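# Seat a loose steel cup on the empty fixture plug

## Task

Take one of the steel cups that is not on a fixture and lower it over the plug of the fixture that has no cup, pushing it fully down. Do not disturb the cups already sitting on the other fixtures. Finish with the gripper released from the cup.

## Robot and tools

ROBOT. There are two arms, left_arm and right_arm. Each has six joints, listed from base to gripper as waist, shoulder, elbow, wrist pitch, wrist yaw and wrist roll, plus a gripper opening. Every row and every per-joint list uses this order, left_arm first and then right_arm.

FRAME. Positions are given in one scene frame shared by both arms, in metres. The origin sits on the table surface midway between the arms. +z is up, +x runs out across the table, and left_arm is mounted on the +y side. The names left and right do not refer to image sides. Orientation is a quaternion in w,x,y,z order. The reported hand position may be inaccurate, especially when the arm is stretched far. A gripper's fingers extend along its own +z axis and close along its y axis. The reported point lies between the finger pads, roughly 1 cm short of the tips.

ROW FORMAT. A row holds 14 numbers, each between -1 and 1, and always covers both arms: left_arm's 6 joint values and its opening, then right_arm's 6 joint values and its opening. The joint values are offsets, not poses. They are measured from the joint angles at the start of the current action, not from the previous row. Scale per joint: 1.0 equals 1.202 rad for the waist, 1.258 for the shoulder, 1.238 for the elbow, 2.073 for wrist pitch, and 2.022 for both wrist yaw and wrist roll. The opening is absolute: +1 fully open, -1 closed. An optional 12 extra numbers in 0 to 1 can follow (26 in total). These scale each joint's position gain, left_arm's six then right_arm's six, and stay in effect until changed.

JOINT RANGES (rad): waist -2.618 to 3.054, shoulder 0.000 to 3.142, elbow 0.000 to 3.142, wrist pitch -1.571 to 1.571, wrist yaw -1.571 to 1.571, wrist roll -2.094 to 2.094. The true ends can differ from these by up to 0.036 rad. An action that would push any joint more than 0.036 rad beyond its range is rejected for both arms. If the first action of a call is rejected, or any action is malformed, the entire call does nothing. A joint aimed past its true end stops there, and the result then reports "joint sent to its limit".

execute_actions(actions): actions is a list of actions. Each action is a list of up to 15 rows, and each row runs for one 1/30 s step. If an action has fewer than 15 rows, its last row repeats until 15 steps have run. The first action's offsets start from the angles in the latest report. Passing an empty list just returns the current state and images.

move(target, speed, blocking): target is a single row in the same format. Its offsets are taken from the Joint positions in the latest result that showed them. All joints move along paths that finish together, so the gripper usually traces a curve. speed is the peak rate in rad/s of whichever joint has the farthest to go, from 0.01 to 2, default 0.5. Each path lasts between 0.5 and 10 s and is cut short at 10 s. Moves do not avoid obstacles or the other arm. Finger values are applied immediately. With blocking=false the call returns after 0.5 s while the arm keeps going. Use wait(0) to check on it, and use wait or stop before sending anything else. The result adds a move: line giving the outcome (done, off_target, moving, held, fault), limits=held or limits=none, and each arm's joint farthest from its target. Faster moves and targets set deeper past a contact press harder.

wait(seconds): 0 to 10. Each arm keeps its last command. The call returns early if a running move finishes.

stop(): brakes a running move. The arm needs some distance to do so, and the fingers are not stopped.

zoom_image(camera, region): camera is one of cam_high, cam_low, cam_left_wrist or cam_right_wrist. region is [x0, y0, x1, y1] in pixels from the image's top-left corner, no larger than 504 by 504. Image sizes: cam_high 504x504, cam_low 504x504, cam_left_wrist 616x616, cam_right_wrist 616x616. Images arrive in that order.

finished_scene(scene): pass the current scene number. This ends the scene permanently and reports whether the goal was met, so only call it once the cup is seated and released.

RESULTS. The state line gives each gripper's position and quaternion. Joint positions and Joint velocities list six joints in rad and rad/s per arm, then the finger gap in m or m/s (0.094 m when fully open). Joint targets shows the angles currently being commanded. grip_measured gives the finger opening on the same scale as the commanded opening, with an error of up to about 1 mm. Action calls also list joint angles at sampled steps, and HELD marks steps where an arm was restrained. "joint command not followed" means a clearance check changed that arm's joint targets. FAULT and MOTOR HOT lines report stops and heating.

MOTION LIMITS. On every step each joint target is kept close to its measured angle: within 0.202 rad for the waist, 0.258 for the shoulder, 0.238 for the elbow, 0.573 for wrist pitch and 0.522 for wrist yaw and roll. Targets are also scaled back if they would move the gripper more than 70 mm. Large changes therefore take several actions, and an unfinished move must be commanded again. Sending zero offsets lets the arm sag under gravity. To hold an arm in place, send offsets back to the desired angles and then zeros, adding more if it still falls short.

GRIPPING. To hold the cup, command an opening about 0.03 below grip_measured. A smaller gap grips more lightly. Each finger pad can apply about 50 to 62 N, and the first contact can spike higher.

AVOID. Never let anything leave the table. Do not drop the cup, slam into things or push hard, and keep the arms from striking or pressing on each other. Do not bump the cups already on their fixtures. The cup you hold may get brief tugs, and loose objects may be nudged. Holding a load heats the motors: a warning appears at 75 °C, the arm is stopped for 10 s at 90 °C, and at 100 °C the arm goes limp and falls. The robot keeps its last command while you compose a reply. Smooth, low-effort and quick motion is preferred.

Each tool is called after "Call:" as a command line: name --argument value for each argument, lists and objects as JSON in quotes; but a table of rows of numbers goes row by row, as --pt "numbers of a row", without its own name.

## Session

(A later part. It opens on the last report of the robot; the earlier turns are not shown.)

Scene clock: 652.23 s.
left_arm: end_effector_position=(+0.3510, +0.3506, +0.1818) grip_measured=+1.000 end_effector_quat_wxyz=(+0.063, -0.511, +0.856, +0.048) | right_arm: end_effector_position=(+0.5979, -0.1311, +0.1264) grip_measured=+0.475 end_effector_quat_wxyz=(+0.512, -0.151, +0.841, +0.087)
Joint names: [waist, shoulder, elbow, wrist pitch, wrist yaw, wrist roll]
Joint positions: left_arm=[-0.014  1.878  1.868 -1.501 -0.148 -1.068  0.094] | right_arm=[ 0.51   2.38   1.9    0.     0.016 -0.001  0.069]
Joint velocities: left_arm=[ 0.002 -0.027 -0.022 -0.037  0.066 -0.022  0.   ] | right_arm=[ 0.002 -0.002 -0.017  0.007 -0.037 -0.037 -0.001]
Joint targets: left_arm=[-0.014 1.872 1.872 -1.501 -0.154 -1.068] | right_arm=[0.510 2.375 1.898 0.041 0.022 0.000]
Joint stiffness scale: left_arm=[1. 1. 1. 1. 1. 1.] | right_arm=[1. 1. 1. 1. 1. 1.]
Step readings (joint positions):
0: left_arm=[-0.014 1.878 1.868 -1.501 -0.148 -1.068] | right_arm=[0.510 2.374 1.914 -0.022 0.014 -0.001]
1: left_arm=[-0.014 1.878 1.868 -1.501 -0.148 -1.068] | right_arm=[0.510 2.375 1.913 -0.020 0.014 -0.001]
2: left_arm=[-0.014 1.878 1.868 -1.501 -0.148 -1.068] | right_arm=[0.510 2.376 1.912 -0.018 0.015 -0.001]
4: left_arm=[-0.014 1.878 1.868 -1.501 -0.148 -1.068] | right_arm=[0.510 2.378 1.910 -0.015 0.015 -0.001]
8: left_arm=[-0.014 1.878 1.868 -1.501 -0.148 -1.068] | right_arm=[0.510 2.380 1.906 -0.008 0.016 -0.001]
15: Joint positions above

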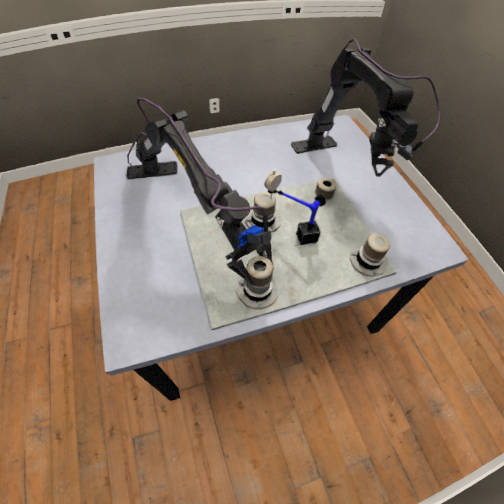

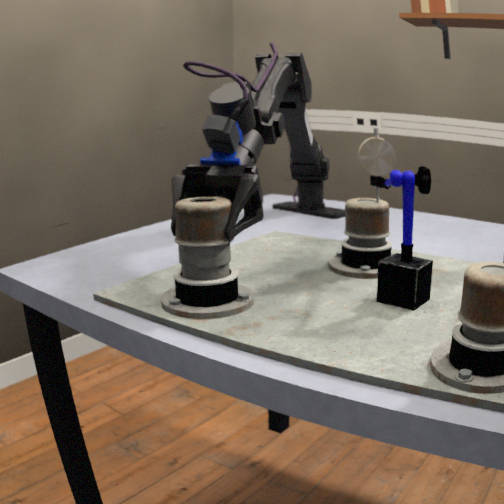

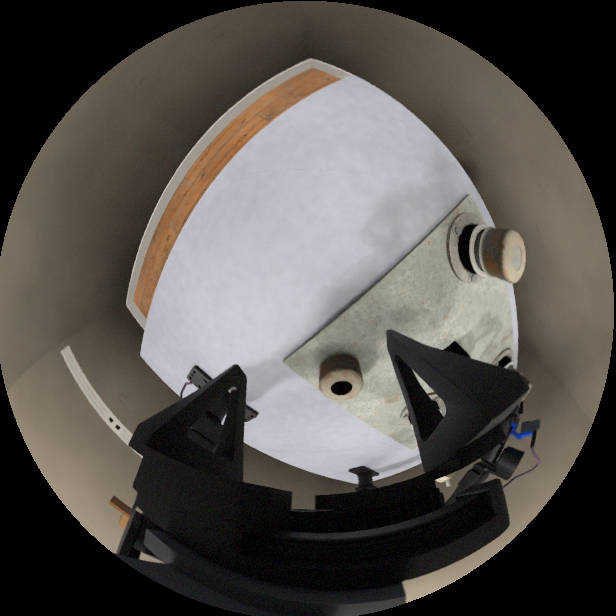

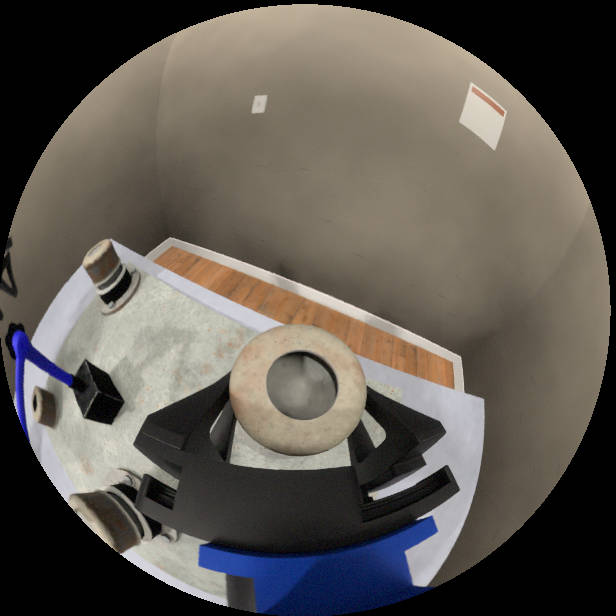

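Call:
execute_actions --actions '[[[0,-0.004,0.004,0,-0.003,0,1,0,0.008,-0.007,0.022,0.004,0.0005,0.44],[0,-0.004,0.004,0,-0.003,0,1,0,0.008,-0.007,0.024,0.004,0.0005,0.44],[0,-0.004,0.004,0,-0.003,0,1,0,0.002,-0.006,0.026,0.004,0.0005,0.44],[0,-0.004,0.004,0,-0.003,0,1,0,0.0026,-0.008,0.028,0.004,0.0005,0.44],[0,-0.004,0.004,0,-0.003,0,1,0,0.0032,-0.010,0.030,0.004,0.0005,0.44],[0,-0.004,0.004,0,-0.003,0,1,0,0.0038,-0.012,0.032,0.004,0.0005,0.44],[0,-0.004,0.004,0,-0.003,0,1,0,0.0045,-0.014,0.034,0.004,0.0005,0.44],[0,-0.004,0.004,0,-0.003,0,1,0,0.0052,-0.016,0.036,0.004,0.0005,0.44],[0,-0.004,0.004,0,-0.003,0,1,0,0.0059,-0.018,0.038,0.004,0.0005,0.44],[0,-0.004,0.004,0,-0.003,0,1,0,0.0066,-0.020,0.040,0.004,0.0005,0.44],[0,-0.004,0.004,0,-0.003,0,1,0,0.0073,-0.022,0.042,0.004,0.0005,0.44],[0,-0.004,0.004,0,-0.003,0,1,0,0.008,-0.0234,0.0435,0.004,0.0005,0.44]]]'

Scene clock: 673.00 s.
left_arm: end_effector_position=(+0.3510, +0.3506, +0.1818) grip_measured=+1.000 end_effector_quat_wxyz=(+0.063, -0.511, +0.856, +0.048) | right_arm: end_effector_position=(+0.5985, -0.1310, +0.1140) grip_measured=+0.475 end_effector_quat_wxyz=(+0.513, -0.151, +0.840, +0.087)
Joint names: [waist, shoulder, elbow, wrist pitch, wrist yaw, wrist roll]
Joint positions: left_arm=[-0.014  1.878  1.868 -1.501 -0.148 -1.068  0.094] | right_arm=[ 0.51   2.396  1.874  0.046  0.016 -0.001  0.069]
Joint velocities: left_arm=[-0.007 -0.007 -0.007 -0.066  0.007 -0.051  0.   ] | right_arm=[ 0.002 -0.002 -0.012  0.022 -0.022  0.037  0.   ]
Joint targets: left_arm=[-0.014 1.872 1.872 -1.501 -0.154 -1.068] | right_arm=[0.510 2.390 1.871 0.090 0.024 0.000]
Joint stiffness scale: left_arm=[1. 1. 1. 1. 1. 1.] | right_arm=[1. 1. 1. 1. 1. 1.]
Step readings (joint positions):
0: left_arm=[-0.014 1.878 1.868 -1.501 -0.148 -1.068] | right_arm=[0.510 2.380 1.900 0.001 0.016 -0.001]
1: left_arm=[-0.014 1.878 1.868 -1.501 -0.148 -1.068] | right_arm=[0.510 2.381 1.900 0.001 0.016 -0.001]
2: left_arm=[-0.014 1.878 1.868 -1.501 -0.148 -1.068] | right_arm=[0.510 2.383 1.900 0.002 0.016 -0.001]
4: left_arm=[-0.014 1.878 1.868 -1.501 -0.148 -1.068] | right_arm=[0.510 2.387 1.898 0.005 0.016 -0.001]
8: left_arm=[-0.014 1.878 1.868 -1.501 -0.148 -1.068] | right_arm=[0.510 2.392 1.887 0.024 0.016 -0.001]
15: Joint positions above

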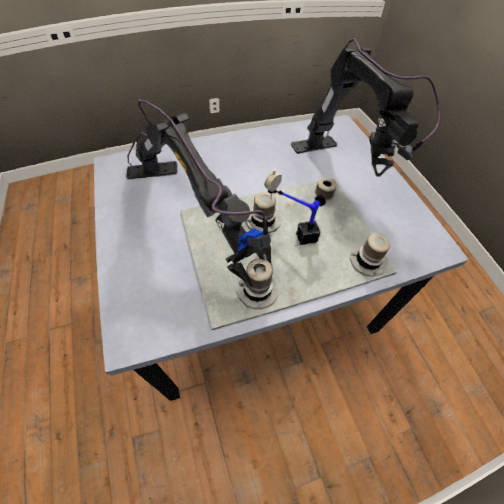

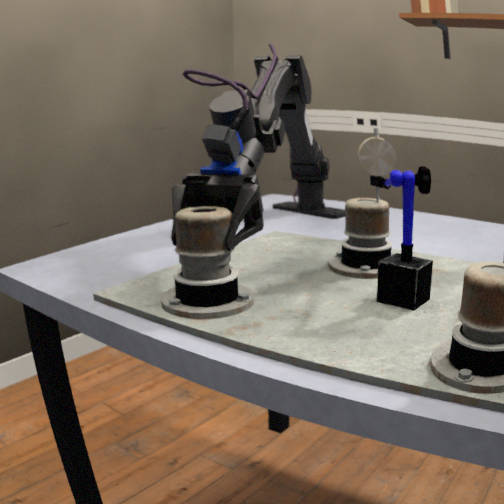

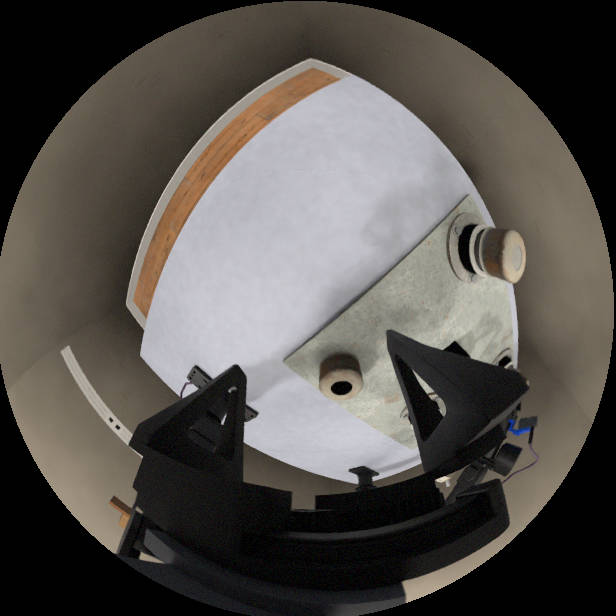

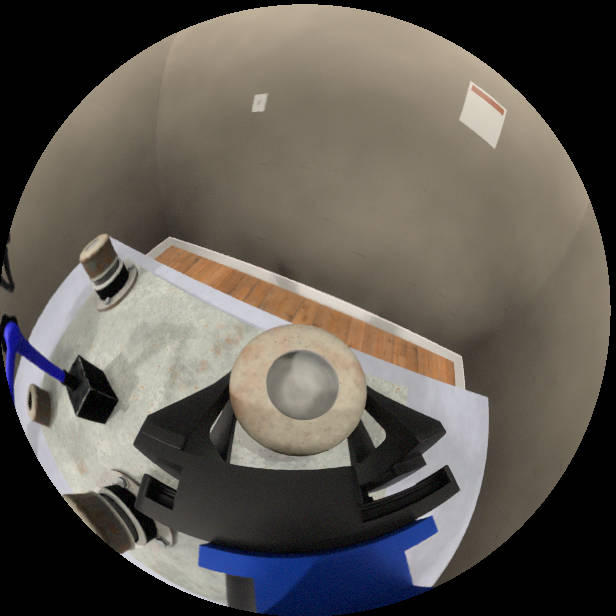

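Call:
execute_actions --actions '[[[0,-0.004,0.004,0,-0.003,0,1,0,0.008,-0.008,0.022,0.004,0.0005,0.44],[0,-0.004,0.004,0,-0.003,0,1,0,0.008,-0.008,0.0235,0.004,0.0005,0.44],[0,-0.004,0.004,0,-0.003,0,1,0,0.001,-0.007,0.025,0.004,0.0005,0.44],[0,-0.004,0.004,0,-0.003,0,1,0,0.0018,-0.0087,0.0265,0.004,0.0005,0.44],[0,-0.004,0.004,0,-0.003,0,1,0,0.0026,-0.0104,0.028,0.004,0.0005,0.44],[0,-0.004,0.004,0,-0.003,0,1,0,0.0034,-0.012,0.0295,0.004,0.0005,0.44],[0,-0.004,0.004,0,-0.003,0,1,0,0.0042,-0.0137,0.031,0.004,0.0005,0.44],[0,-0.004,0.004,0,-0.003,0,1,0,0.005,-0.0154,0.0325,0.004,0.0005,0.44],[0,-0.004,0.004,0,-0.003,0,1,0,0.0058,-0.017,0.034,0.004,0.0005,0.44],[0,-0.004,0.004,0,-0.003,0,1,0,0.0066,-0.0187,0.0355,0.004,0.0005,0.44],[0,-0.004,0.004,0,-0.003,0,1,0,0.0073,-0.0203,0.0368,0.004,0.0005,0.44],[0,-0.004,0.004,0,-0.003,0,1,0,0.008,-0.0218,0.038,0.004,0.0005,0.44]]]'

Scene clock: 683.83 s.
left_arm: end_effector_position=(+0.3510, +0.3506, +0.1818) grip_measured=+1.000 end_effector_quat_wxyz=(+0.063, -0.511, +0.856, +0.048) | right_arm: end_effector_position=(+0.5989, -0.1310, +0.1060) grip_measured=+0.475 end_effector_quat_wxyz=(+0.516, -0.150, +0.839, +0.087)
Joint names: [waist, shoulder, elbow, wrist pitch, wrist yaw, wrist roll]
Joint positions: left_arm=[-0.014  1.878  1.868 -1.501 -0.148 -1.068  0.094] | right_arm=[ 0.51   2.406  1.855  0.082  0.017 -0.001  0.069]
Joint velocities: left_arm=[-0.002  0.012 -0.002 -0.051 -0.051 -0.081  0.   ] | right_arm=[ 0.012  0.002 -0.012  0.037 -0.007  0.037  0.   ]
Joint targets: left_arm=[-0.014 1.872 1.872 -1.501 -0.154 -1.068] | right_arm=[0.510 2.406 1.847 0.125 0.025 0.000]
Joint stiffness scale: left_arm=[1. 1. 1. 1. 1. 1.] | right_arm=[1. 1. 1. 1. 1. 1.]
Step readings (joint positions):
0: left_arm=[-0.014 1.878 1.868 -1.501 -0.148 -1.068] | right_arm=[0.510 2.397 1.873 0.048 0.016 -0.001]
1: left_arm=[-0.014 1.878 1.868 -1.501 -0.148 -1.068] | right_arm=[0.510 2.398 1.873 0.049 0.016 -0.001]
2: left_arm=[-0.014 1.878 1.868 -1.501 -0.148 -1.068] | right_arm=[0.510 2.400 1.873 0.049 0.016 -0.001]
4: left_arm=[-0.014 1.878 1.868 -1.501 -0.148 -1.068] | right_arm=[0.510 2.403 1.871 0.052 0.017 -0.001]
8: left_arm=[-0.014 1.878 1.868 -1.501 -0.148 -1.068] | right_arm=[0.510 2.406 1.863 0.068 0.017 -0.001]
15: Joint positions above

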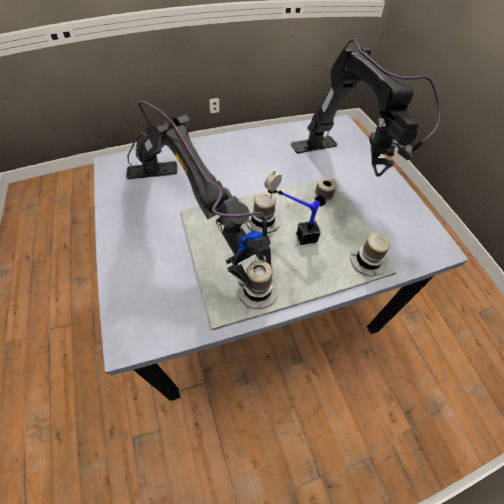

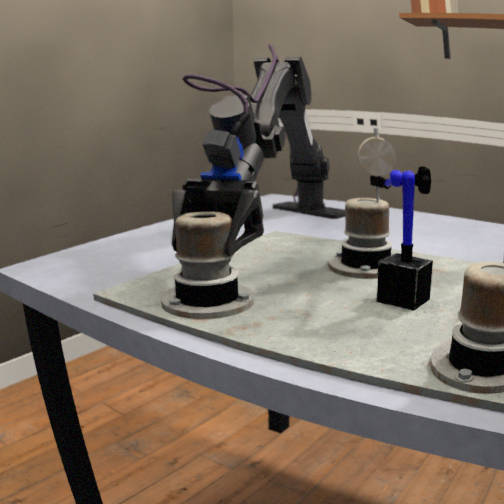

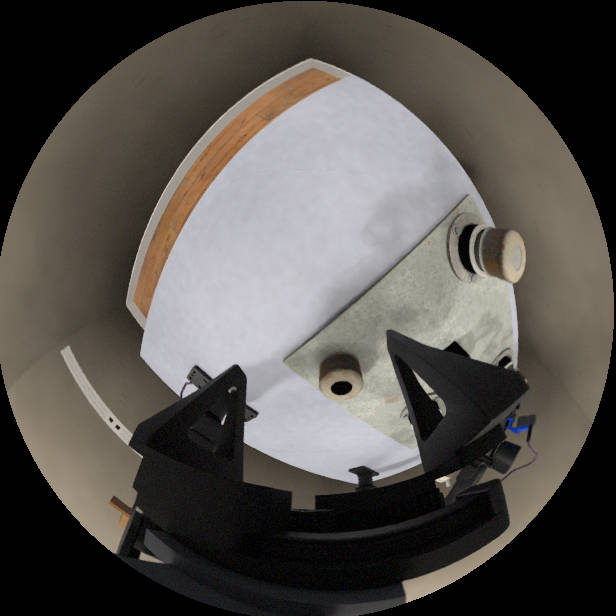

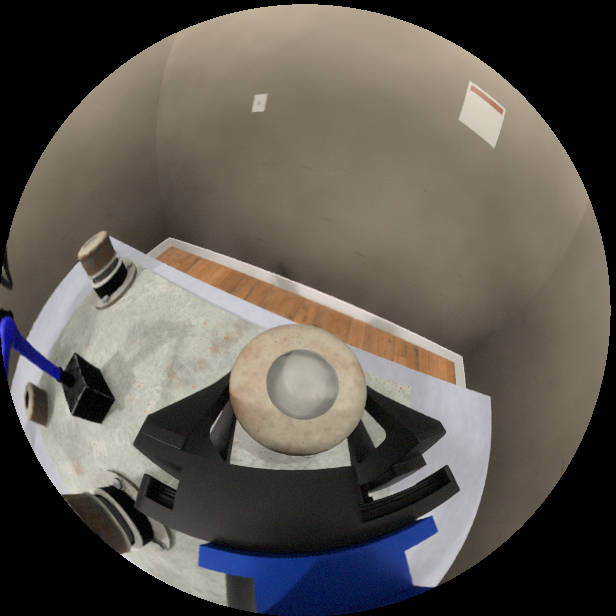

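Call:
zoom_image --camera "cam_low" --region '[150, 190, 410, 320]'

Call:
zoom_image --camera "cam_right_wrist" --region '[250, 330, 350, 430]'

Region (150, 190, 410, 320) of cam_low's 504x504 image, scaled by 1.938, with more detail than that image has.

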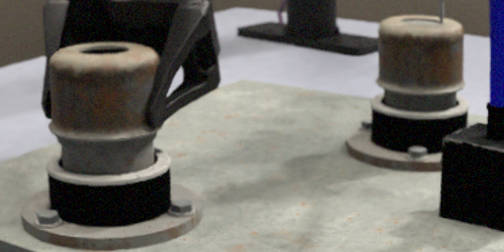

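Region (250, 330, 350, 430) of cam_right_wrist's 616x616 image, scaled by 5.040, with more detail than that image has.

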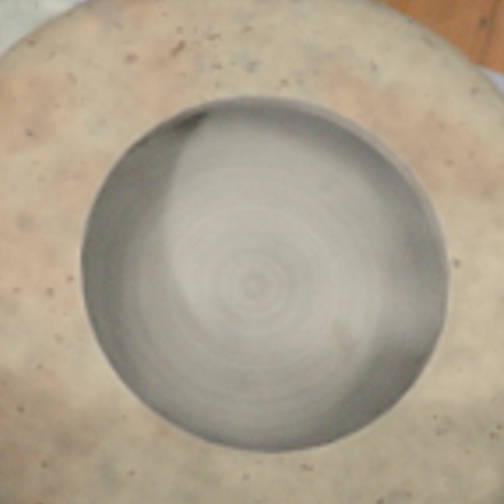

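Call:
execute_actions --actions '[[[0,-0.004,0.004,0,-0.003,0,1,0,0.010,-0.007,0.018,0.004,0.0005,0.44],[0,-0.004,0.004,0,-0.003,0,1,0,0.010,-0.007,0.017,0.004,0.0005,0.44],[0,-0.004,0.004,0,-0.003,0,1,0,0.005,-0.007,0.017,0.004,0.0005,0.44],[0,-0.004,0.004,0,-0.003,0,1,0,0.0055,-0.0075,0.017,0.004,0.0005,0.44],[0,-0.004,0.004,0,-0.003,0,1,0,0.006,-0.008,0.017,0.004,0.0005,0.44],[0,-0.004,0.004,0,-0.003,0,1,0,0.0068,-0.0085,0.017,0.004,0.0005,0.44],[0,-0.004,0.004,0,-0.003,0,1,0,0.0076,-0.009,0.017,0.004,0.0005,0.44],[0,-0.004,0.004,0,-0.003,0,1,0,0.0084,-0.009,0.017,0.004,0.0005,0.44],[0,-0.004,0.004,0,-0.003,0,1,0,0.009,-0.009,0.017,0.004,0.0005,0.44]]]'

Scene clock: 695.13 s.
left_arm: end_effector_position=(+0.3510, +0.3506, +0.1818) grip_measured=+1.000 end_effector_quat_wxyz=(+0.063, -0.511, +0.856, +0.048) | right_arm: end_effector_position=(+0.5988, -0.1310, +0.1059) grip_measured=+0.475 end_effector_quat_wxyz=(+0.516, -0.150, +0.839, +0.087)
Joint names: [waist, shoulder, elbow, wrist pitch, wrist yaw, wrist roll]
Joint positions: left_arm=[-0.014  1.878  1.868 -1.501 -0.148 -1.068  0.094] | right_arm=[ 0.51   2.406  1.854  0.083  0.017 -0.001  0.069]
Joint velocities: left_arm=[-0.007  0.012 -0.012 -0.081  0.051 -0.022  0.   ] | right_arm=[ 0.007 -0.007  0.012  0.051  0.11   0.022 -0.001]
Joint targets: left_arm=[-0.014 1.872 1.872 -1.501 -0.154 -1.068] | right_arm=[0.510 2.417 1.843 0.117 0.025 0.000]
Joint stiffness scale: left_arm=[1. 1. 1. 1. 1. 1.] | right_arm=[1. 1. 1. 1. 1. 1.]
Step readings (joint positions):
0: left_arm=[-0.014 1.878 1.868 -1.501 -0.148 -1.068] | right_arm=[0.510 2.406 1.854 0.083 0.017 -0.001]
1: left_arm=[-0.014 1.878 1.868 -1.501 -0.148 -1.068] | right_arm=[0.510 2.406 1.854 0.083 0.017 -0.001]
2: left_arm=[-0.014 1.878 1.868 -1.501 -0.148 -1.068] | right_arm=[0.510 2.406 1.854 0.083 0.017 -0.001]
4: left_arm=[-0.014 1.878 1.868 -1.501 -0.148 -1.068] | right_arm=[0.510 2.406 1.854 0.083 0.017 -0.001]
8: left_arm=[-0.014 1.878 1.868 -1.501 -0.148 -1.068] | right_arm=[0.510 2.406 1.854 0.083 0.017 -0.001]
15: Joint positions above

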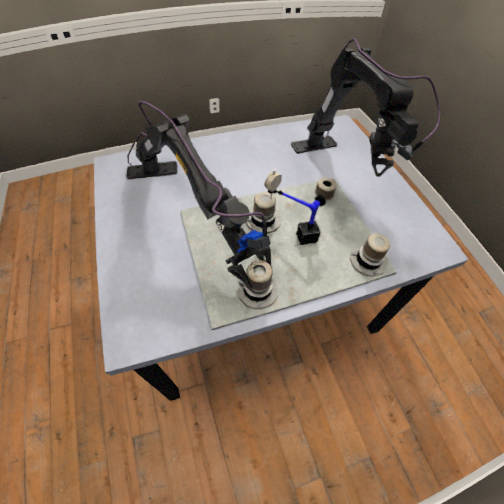

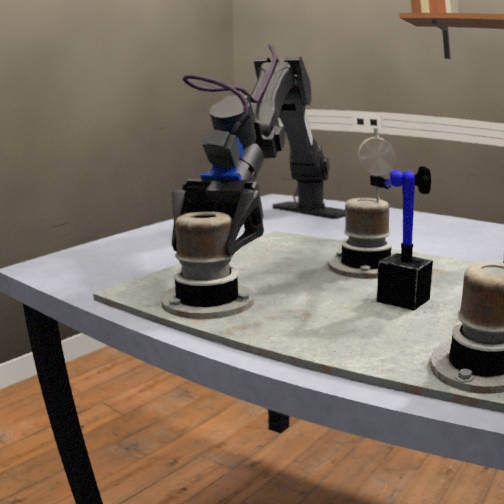

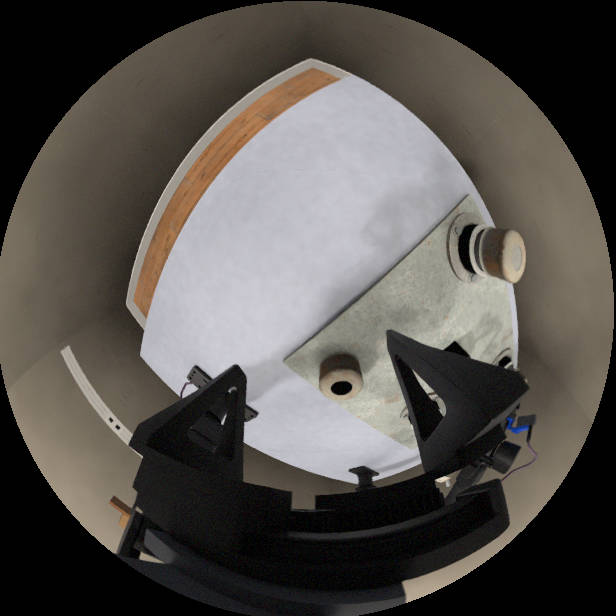

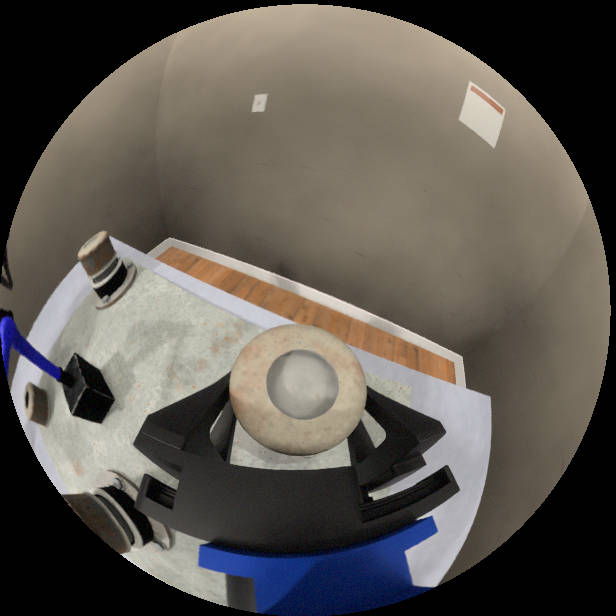

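Call:
execute_actions --actions '[[[0,-0.004,0.004,0,-0.003,0,1,0,0.009,-0.006,0.015,0.002,0.0005,0.44],[0,-0.004,0.004,0,-0.003,0,1,0,0.009,-0.004,0.0135,0.002,0.0005,0.44],[0,-0.004,0.004,0,-0.003,0,1,0,0.009,-0.002,0.012,0.002,0.0005,0.44],[0,-0.004,0.004,0,-0.003,0,1,0,0.009,0,0.0105,0.002,0.0005,0.44],[0,-0.004,0.004,0,-0.003,0,1,0,0.009,0.002,0.009,0.002,0.0005,0.44],[0,-0.004,0.004,0,-0.003,0,1,0,0.009,0.002,0.0075,0.002,0.0005,0.44],[0,-0.004,0.004,0,-0.003,0,1,0,0.009,0.002,0.006,0.002,0.0005,0.44],[0,-0.004,0.004,0,-0.003,0,1,0,0.009,0.002,0.0045,0.002,0.0005,0.44],[0,-0.004,0.004,0,-0.003,0,1,0,0.009,0.002,0.003,0.002,0.0005,0.44],[0,-0.004,0.004,0,-0.003,0,1,0,0.009,0.002,0.002,0.002,0.0005,0.44]]]'

Scene clock: 730.87 s.
left_arm: end_effector_position=(+0.3510, +0.3506, +0.1818) grip_measured=+1.000 end_effector_quat_wxyz=(+0.063, -0.511, +0.856, +0.048) | right_arm: end_effector_position=(+0.5987, -0.1310, +0.1058) grip_measured=+0.475 end_effector_quat_wxyz=(+0.516, -0.150, +0.839, +0.087)
Joint names: [waist, shoulder, elbow, wrist pitch, wrist yaw, wrist roll]
Joint positions: left_arm=[-0.014  1.878  1.868 -1.501 -0.148 -1.068  0.094] | right_arm=[ 0.51   2.406  1.854  0.082  0.017 -0.001  0.069]
Joint velocities: left_arm=[-0.007  0.002 -0.002 -0.007 -0.022 -0.007  0.   ] | right_arm=[ 0.002 -0.017 -0.032 -0.022 -0.066 -0.051 -0.001]
Joint targets: left_arm=[-0.014 1.872 1.872 -1.501 -0.154 -1.068] | right_arm=[0.510 2.417 1.857 0.087 0.021 0.000]
Joint stiffness scale: left_arm=[1. 1. 1. 1. 1. 1.] | right_arm=[1. 1. 1. 1. 1. 1.]
Step readings (joint positions):
0: left_arm=[-0.014 1.878 1.868 -1.501 -0.148 -1.068] | right_arm=[0.510 2.406 1.854 0.083 0.017 -0.001]
1: left_arm=[-0.014 1.878 1.868 -1.501 -0.148 -1.068] | right_arm=[0.510 2.406 1.854 0.083 0.017 -0.001]
2: left_arm=[-0.014 1.878 1.868 -1.501 -0.148 -1.068] | right_arm=[0.510 2.406 1.854 0.083 0.017 -0.001]
4: left_arm=[-0.014 1.878 1.868 -1.501 -0.148 -1.068] | right_arm=[0.510 2.406 1.854 0.083 0.017 -0.001]
8: left_arm=[-0.014 1.878 1.868 -1.501 -0.148 -1.068] | right_arm=[0.510 2.406 1.854 0.082 0.017 -0.001]
15: Joint positions above

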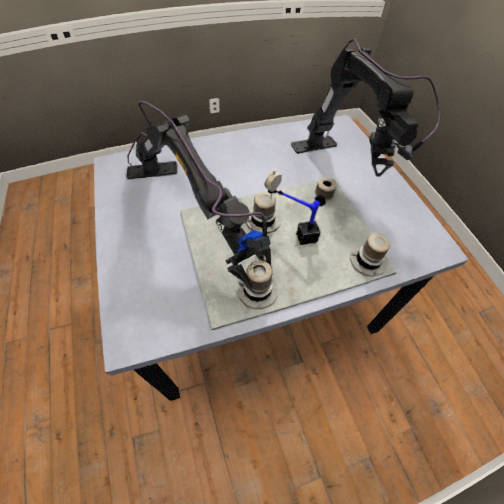

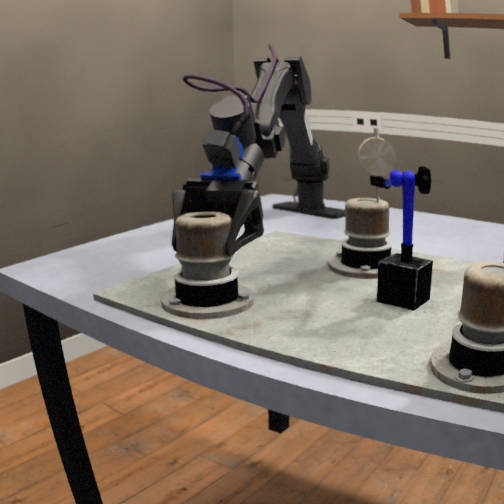

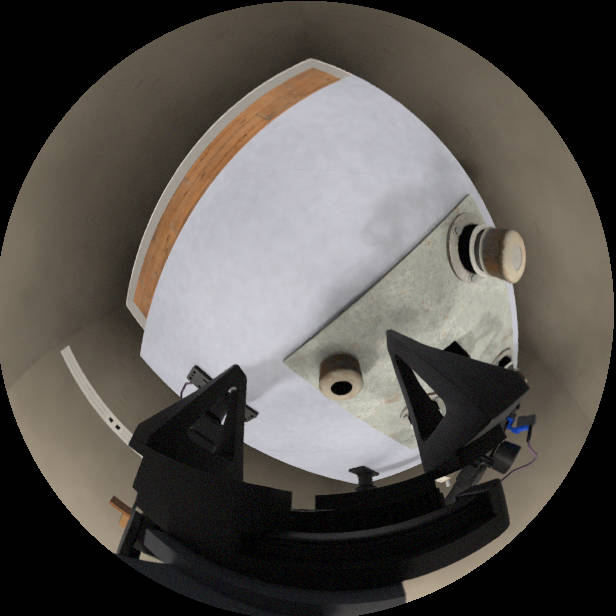

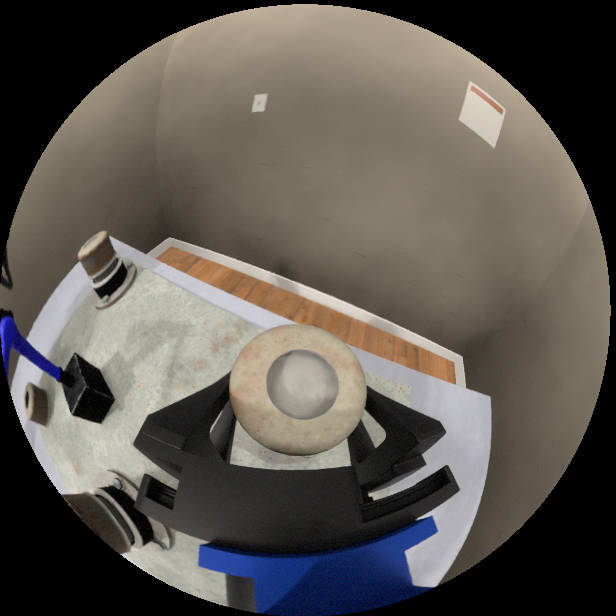

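Call:
zoom_image --camera "cam_low" --region '[160, 200, 250, 290]'

Call:
zoom_image --camera "cam_low" --region '[330, 190, 400, 260]'

Region (160, 200, 250, 290) of cam_low's 504x504 image, scaled by 5.600, with more detail than that image has.

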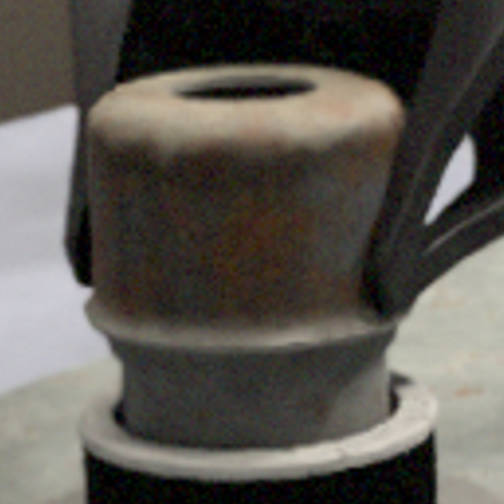

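Region (330, 190, 400, 260) of cam_low's 504x504 image, scaled by 7.200, with more detail than that image has.

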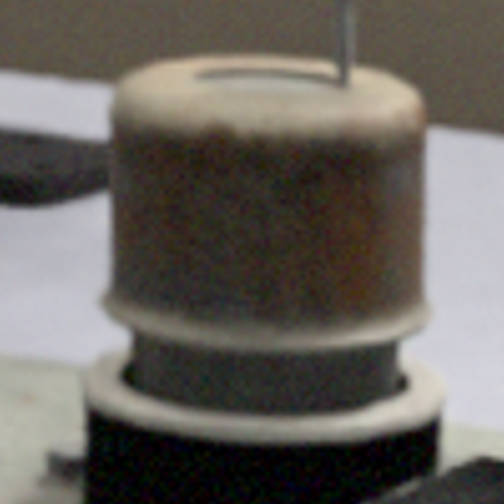

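Call:
execute_actions --actions '[[[0,-0.004,0.004,0,-0.003,0,1,0,0.014,0,0,0,0.0005,0.44],[0,-0.004,0.004,0,-0.003,0,1,0,0.019,0,-0.002,0,0.0005,0.44],[0,-0.004,0.004,0,-0.003,0,1,0,0.022,0,-0.004,0,0.0005,0.44],[0,-0.004,0.004,0,-0.003,0,1,0,0.022,0,-0.004,0,0.0005,0.44],[0,-0.004,0.004,0,-0.003,0,1,0,0.018,0,-0.004,0,0.0005,0.44]]]'

Scene clock: 743.57 s.
left_arm: end_effector_position=(+0.3510, +0.3506, +0.1818) grip_measured=+1.000 end_effector_quat_wxyz=(+0.063, -0.511, +0.856, +0.048) | right_arm: end_effector_position=(+0.5987, -0.1311, +0.0986) grip_measured=+0.475 end_effector_quat_wxyz=(+0.512, -0.151, +0.842, +0.087)
Joint names: [waist, shoulder, elbow, wrist pitch, wrist yaw, wrist roll]
Joint positions: left_arm=[-0.014  1.878  1.868 -1.501 -0.148 -1.068  0.094] | right_arm=[ 0.51   2.418  1.854  0.083  0.017 -0.001  0.069]
Joint velocities: left_arm=[-0.002 -0.007 -0.002 -0.022 -0.022 -0.051  0.   ] | right_arm=[-0.002  0.027  0.002 -0.066  0.037 -0.051 -0.   ]
Joint targets: left_arm=[-0.014 1.872 1.872 -1.501 -0.154 -1.068] | right_arm=[0.510 2.429 1.854 0.074 0.017 0.000]
Joint stiffness scale: left_arm=[1. 1. 1. 1. 1. 1.] | right_arm=[1. 1. 1. 1. 1. 1.]
Step readings (joint positions):
0: left_arm=[-0.014 1.878 1.868 -1.501 -0.148 -1.068] | right_arm=[0.510 2.406 1.854 0.082 0.017 -0.001]
1: left_arm=[-0.014 1.878 1.868 -1.501 -0.148 -1.068] | right_arm=[0.510 2.406 1.854 0.082 0.017 -0.001]
2: left_arm=[-0.014 1.878 1.868 -1.501 -0.148 -1.068] | right_arm=[0.510 2.406 1.854 0.081 0.017 -0.001]
4: left_arm=[-0.014 1.878 1.868 -1.501 -0.148 -1.068] | right_arm=[0.510 2.408 1.854 0.081 0.017 -0.001]
8: left_arm=[-0.014 1.878 1.868 -1.501 -0.148 -1.068] | right_arm=[0.510 2.413 1.854 0.082 0.017 -0.001]
15: Joint positions above

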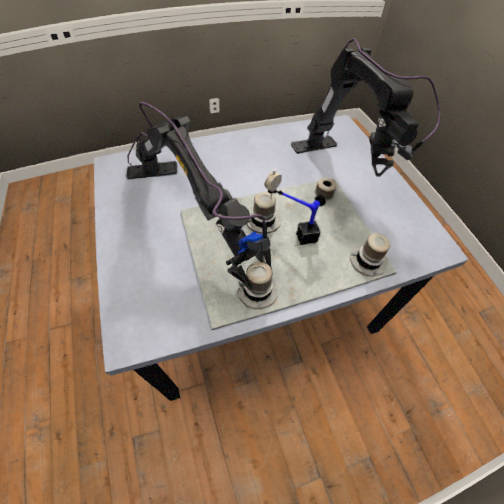

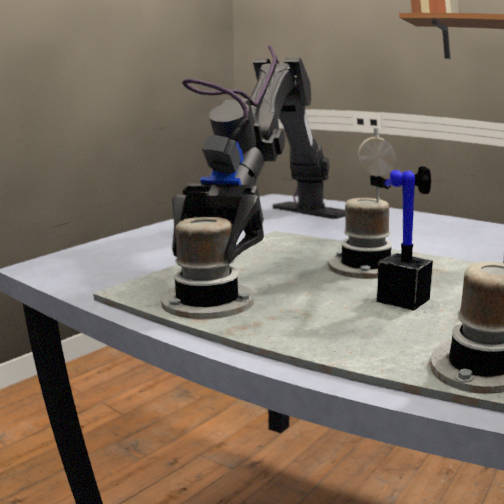

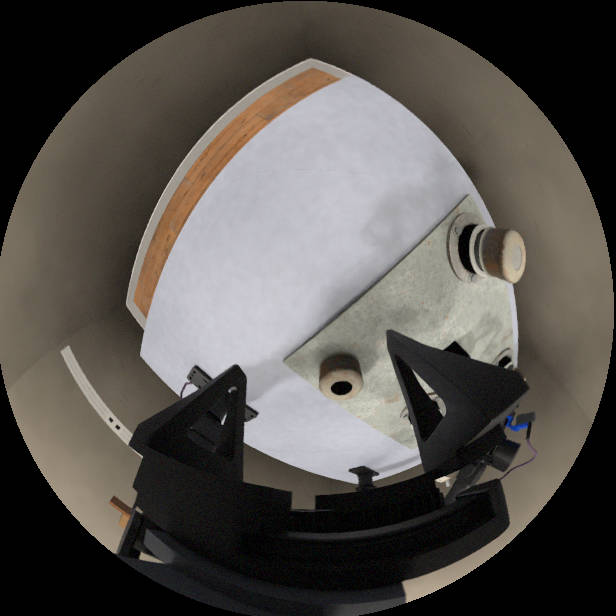

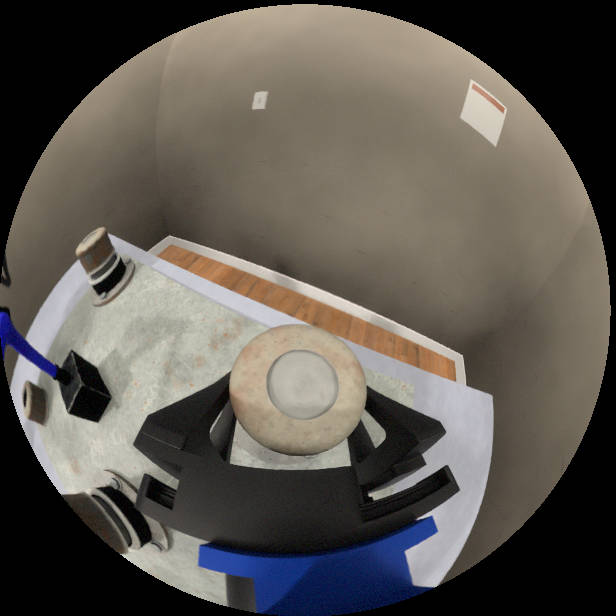

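Call:
wait --seconds 0

Call:
zoom_image --camera "cam_low" --region '[160, 200, 250, 290]'

Call:
zoom_image --camera "cam_right_wrist" --region '[250, 330, 350, 430]'

Scene clock: 745.90 s.
left_arm: end_effector_position=(+0.3510, +0.3506, +0.1818) grip_measured=+1.000 end_effector_quat_wxyz=(+0.063, -0.511, +0.856, +0.048) | right_arm: end_effector_position=(+0.5988, -0.1310, +0.0975) grip_measured=+0.475 end_effector_quat_wxyz=(+0.511, -0.151, +0.842, +0.087)
Joint names: [waist, shoulder, elbow, wrist pitch, wrist yaw, wrist roll]
Joint positions: left_arm=[-0.014  1.878  1.868 -1.501 -0.148 -1.068  0.094] | right_arm=[ 0.51   2.419  1.854  0.084  0.017 -0.001  0.069]
Joint velocities: left_arm=[ 0.002 -0.002  0.007  0.037  0.051 -0.007  0.   ] | right_arm=[ 0.002 -0.007 -0.022 -0.037 -0.051  0.022 -0.001]
Joint targets: left_arm=[-0.014 1.872 1.872 -1.501 -0.154 -1.068] | right_arm=[0.510 2.429 1.854 0.074 0.017 0.000]
Joint stiffness scale: left_arm=[1. 1. 1. 1. 1. 1.] | right_arm=[1. 1. 1. 1. 1. 1.]

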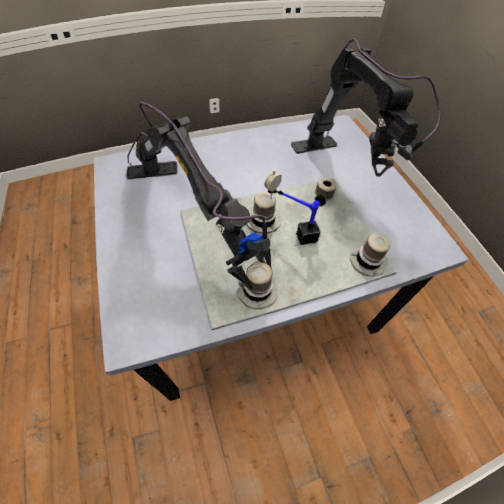

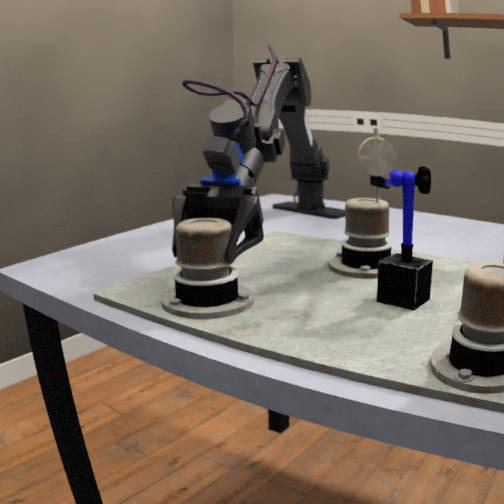

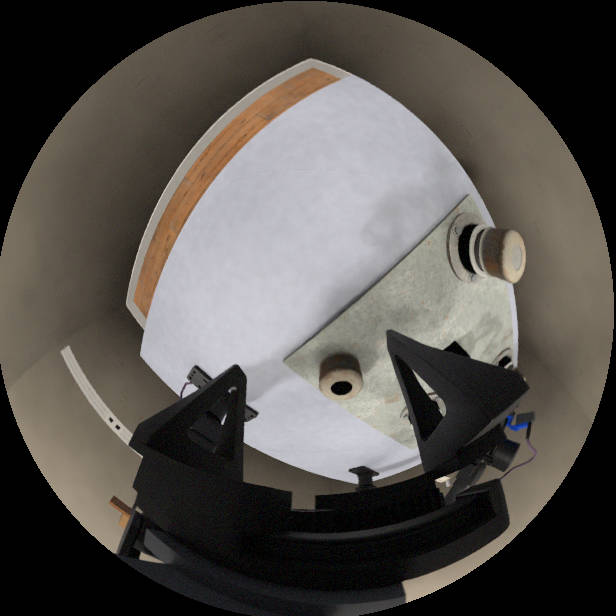

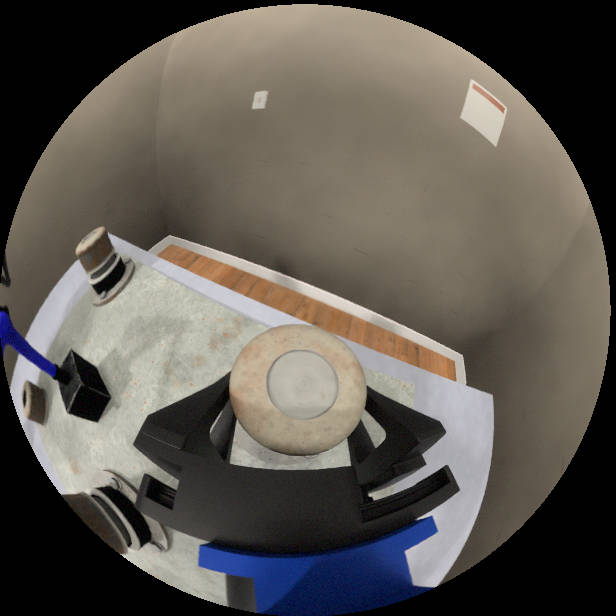

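Region (160, 200, 250, 290) of cam_low's 504x504 image, scaled by 5.600, with more detail than that image has.

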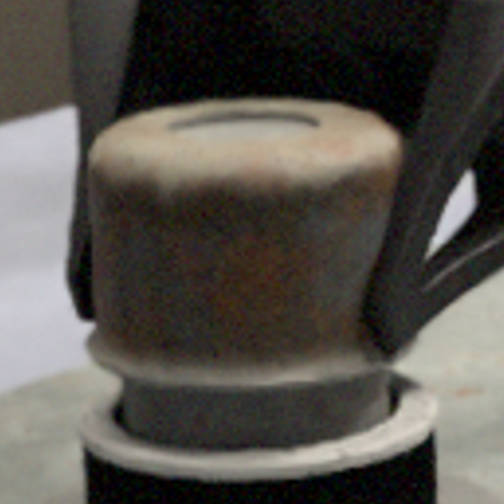

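Region (250, 330, 350, 430) of cam_right_wrist's 616x616 image, scaled by 5.040, with more detail than that image has.

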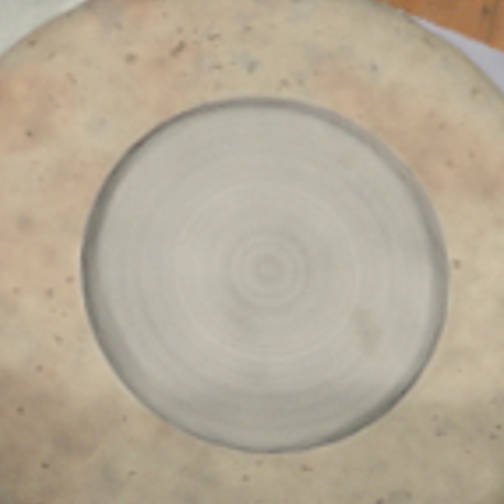

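Call:
execute_actions --actions '[[[0,-0.004,0.004,0,-0.003,0,1,0,0.014,0,-0.005,0,0,0.44],[0,-0.004,0.004,0,-0.003,0,1,0,0.020,-0.002,-0.006,0,0,0.44],[0,-0.004,0.004,0,-0.003,0,1,0,0.022,-0.002,-0.007,0,0,0.44],[0,-0.004,0.004,0,-0.003,0,1,0,0.022,-0.002,-0.007,0,0,0.44],[0,-0.004,0.004,0,-0.003,0,1,0,0.022,-0.002,-0.007,0,0,0.44],[0,-0.004,0.004,0,-0.003,0,1,0,0.016,0,-0.005,0,0,0.44],[0,-0.004,0.004,0,-0.003,0,1,0,0.010,0.002,-0.003,0,0,0.44],[0,-0.004,0.004,0,-0.003,0,1,0,0.004,0.004,-0.001,0,0,0.44],[0,-0.004,0.004,0,-0.003,0,1,0,-0.002,0.006,0,0,0,0.44],[0,-0.004,0.004,0,-0.003,0,1,0,-0.004,0.006,0,0,0,0.46],[0,-0.004,0.004,0,-0.003,0,1,0,-0.004,0.006,0,0,0,0.48],[0,-0.004,0.004,0,-0.003,0,1,0,-0.004,0.006,0,0,0,0.52],[0,-0.004,0.004,0,-0.003,0,1,0,-0.004,0.006,0,0,0,0.65],[0,-0.004,0.004,0,-0.003,0,1,0,-0.004,0.006,0,0,0,0.85],[0,-0.004,0.004,0,-0.003,0,1,0,-0.004,0.006,0,0,0,1]]]'

Scene clock: 755.03 s.
left_arm: end_effector_position=(+0.3510, +0.3506, +0.1818) grip_measured=+1.000 end_effector_quat_wxyz=(+0.063, -0.511, +0.856, +0.048) | right_arm: end_effector_position=(+0.5988, -0.1310, +0.0970) grip_measured=+0.924 end_effector_quat_wxyz=(+0.511, -0.151, +0.842, +0.086)
Joint names: [waist, shoulder, elbow, wrist pitch, wrist yaw, wrist roll]
Joint positions: left_arm=[-0.014  1.878  1.868 -1.501 -0.148 -1.068  0.094] | right_arm=[ 0.51   2.42   1.854  0.084  0.017 -0.001  0.09 ]
Joint velocities: left_arm=[ 0.002  0.002 -0.007 -0.007 -0.051 -0.022  0.   ] | right_arm=[-0.002 -0.017  0.002  0.022 -0.007 -0.007  0.175]
Joint targets: left_arm=[-0.014 1.872 1.872 -1.501 -0.154 -1.068] | right_arm=[0.510 2.414 1.862 0.084 0.017 -0.001]
Joint stiffness scale: left_arm=[1. 1. 1. 1. 1. 1.] | right_arm=[1. 1. 1. 1. 1. 1.]
Step readings (joint positions):
0: left_arm=[-0.014 1.878 1.868 -1.501 -0.148 -1.068] | right_arm=[0.510 2.419 1.854 0.084 0.017 -0.001]
1: left_arm=[-0.014 1.878 1.868 -1.501 -0.148 -1.068] | right_arm=[0.510 2.419 1.854 0.084 0.017 -0.001]
2: left_arm=[-0.014 1.878 1.868 -1.501 -0.148 -1.068] | right_arm=[0.510 2.420 1.854 0.084 0.017 -0.001]
4: left_arm=[-0.014 1.878 1.868 -1.501 -0.148 -1.068] | right_arm=[0.510 2.420 1.854 0.084 0.017 -0.001]
8: left_arm=[-0.014 1.878 1.868 -1.501 -0.148 -1.068] | right_arm=[0.510 2.420 1.854 0.085 0.017 -0.001]
15: Joint positions above

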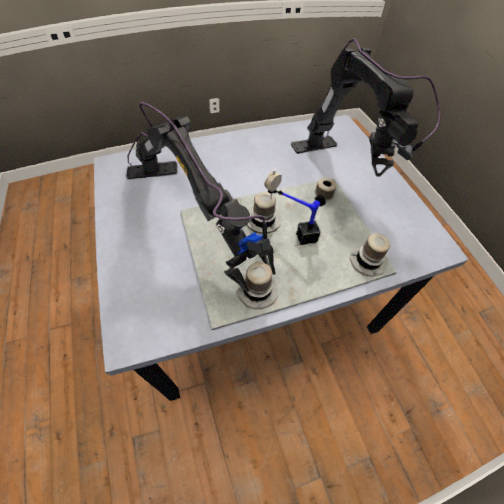

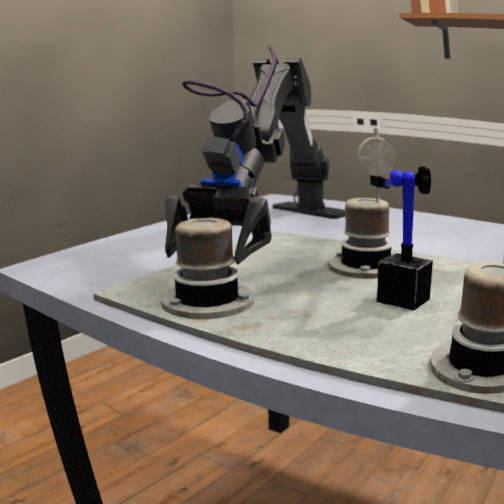

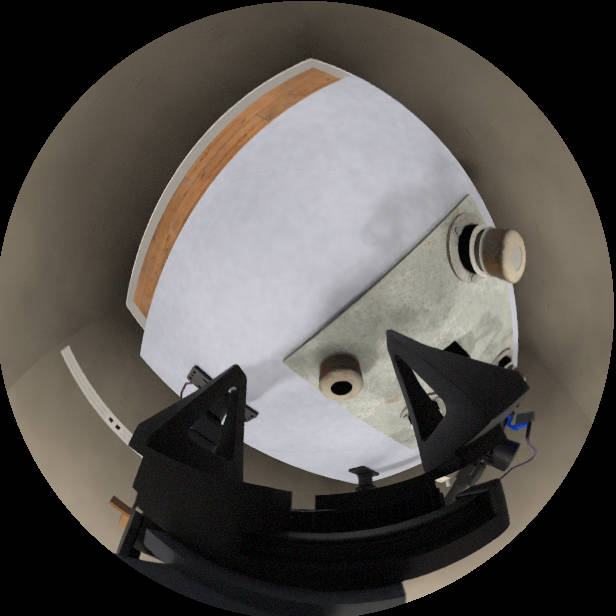

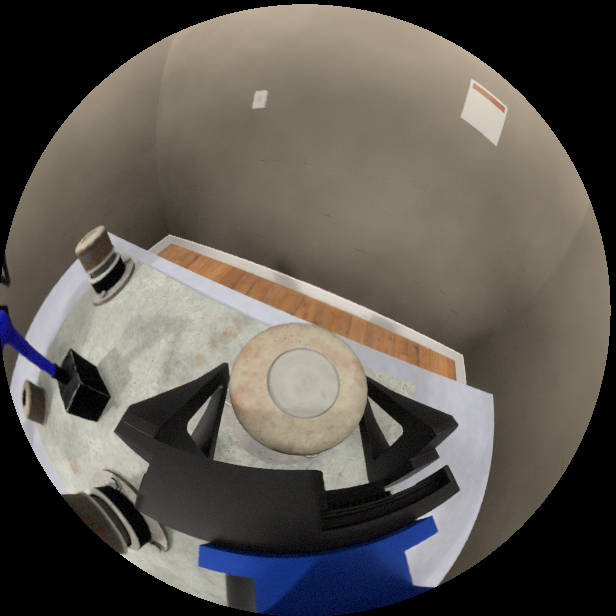

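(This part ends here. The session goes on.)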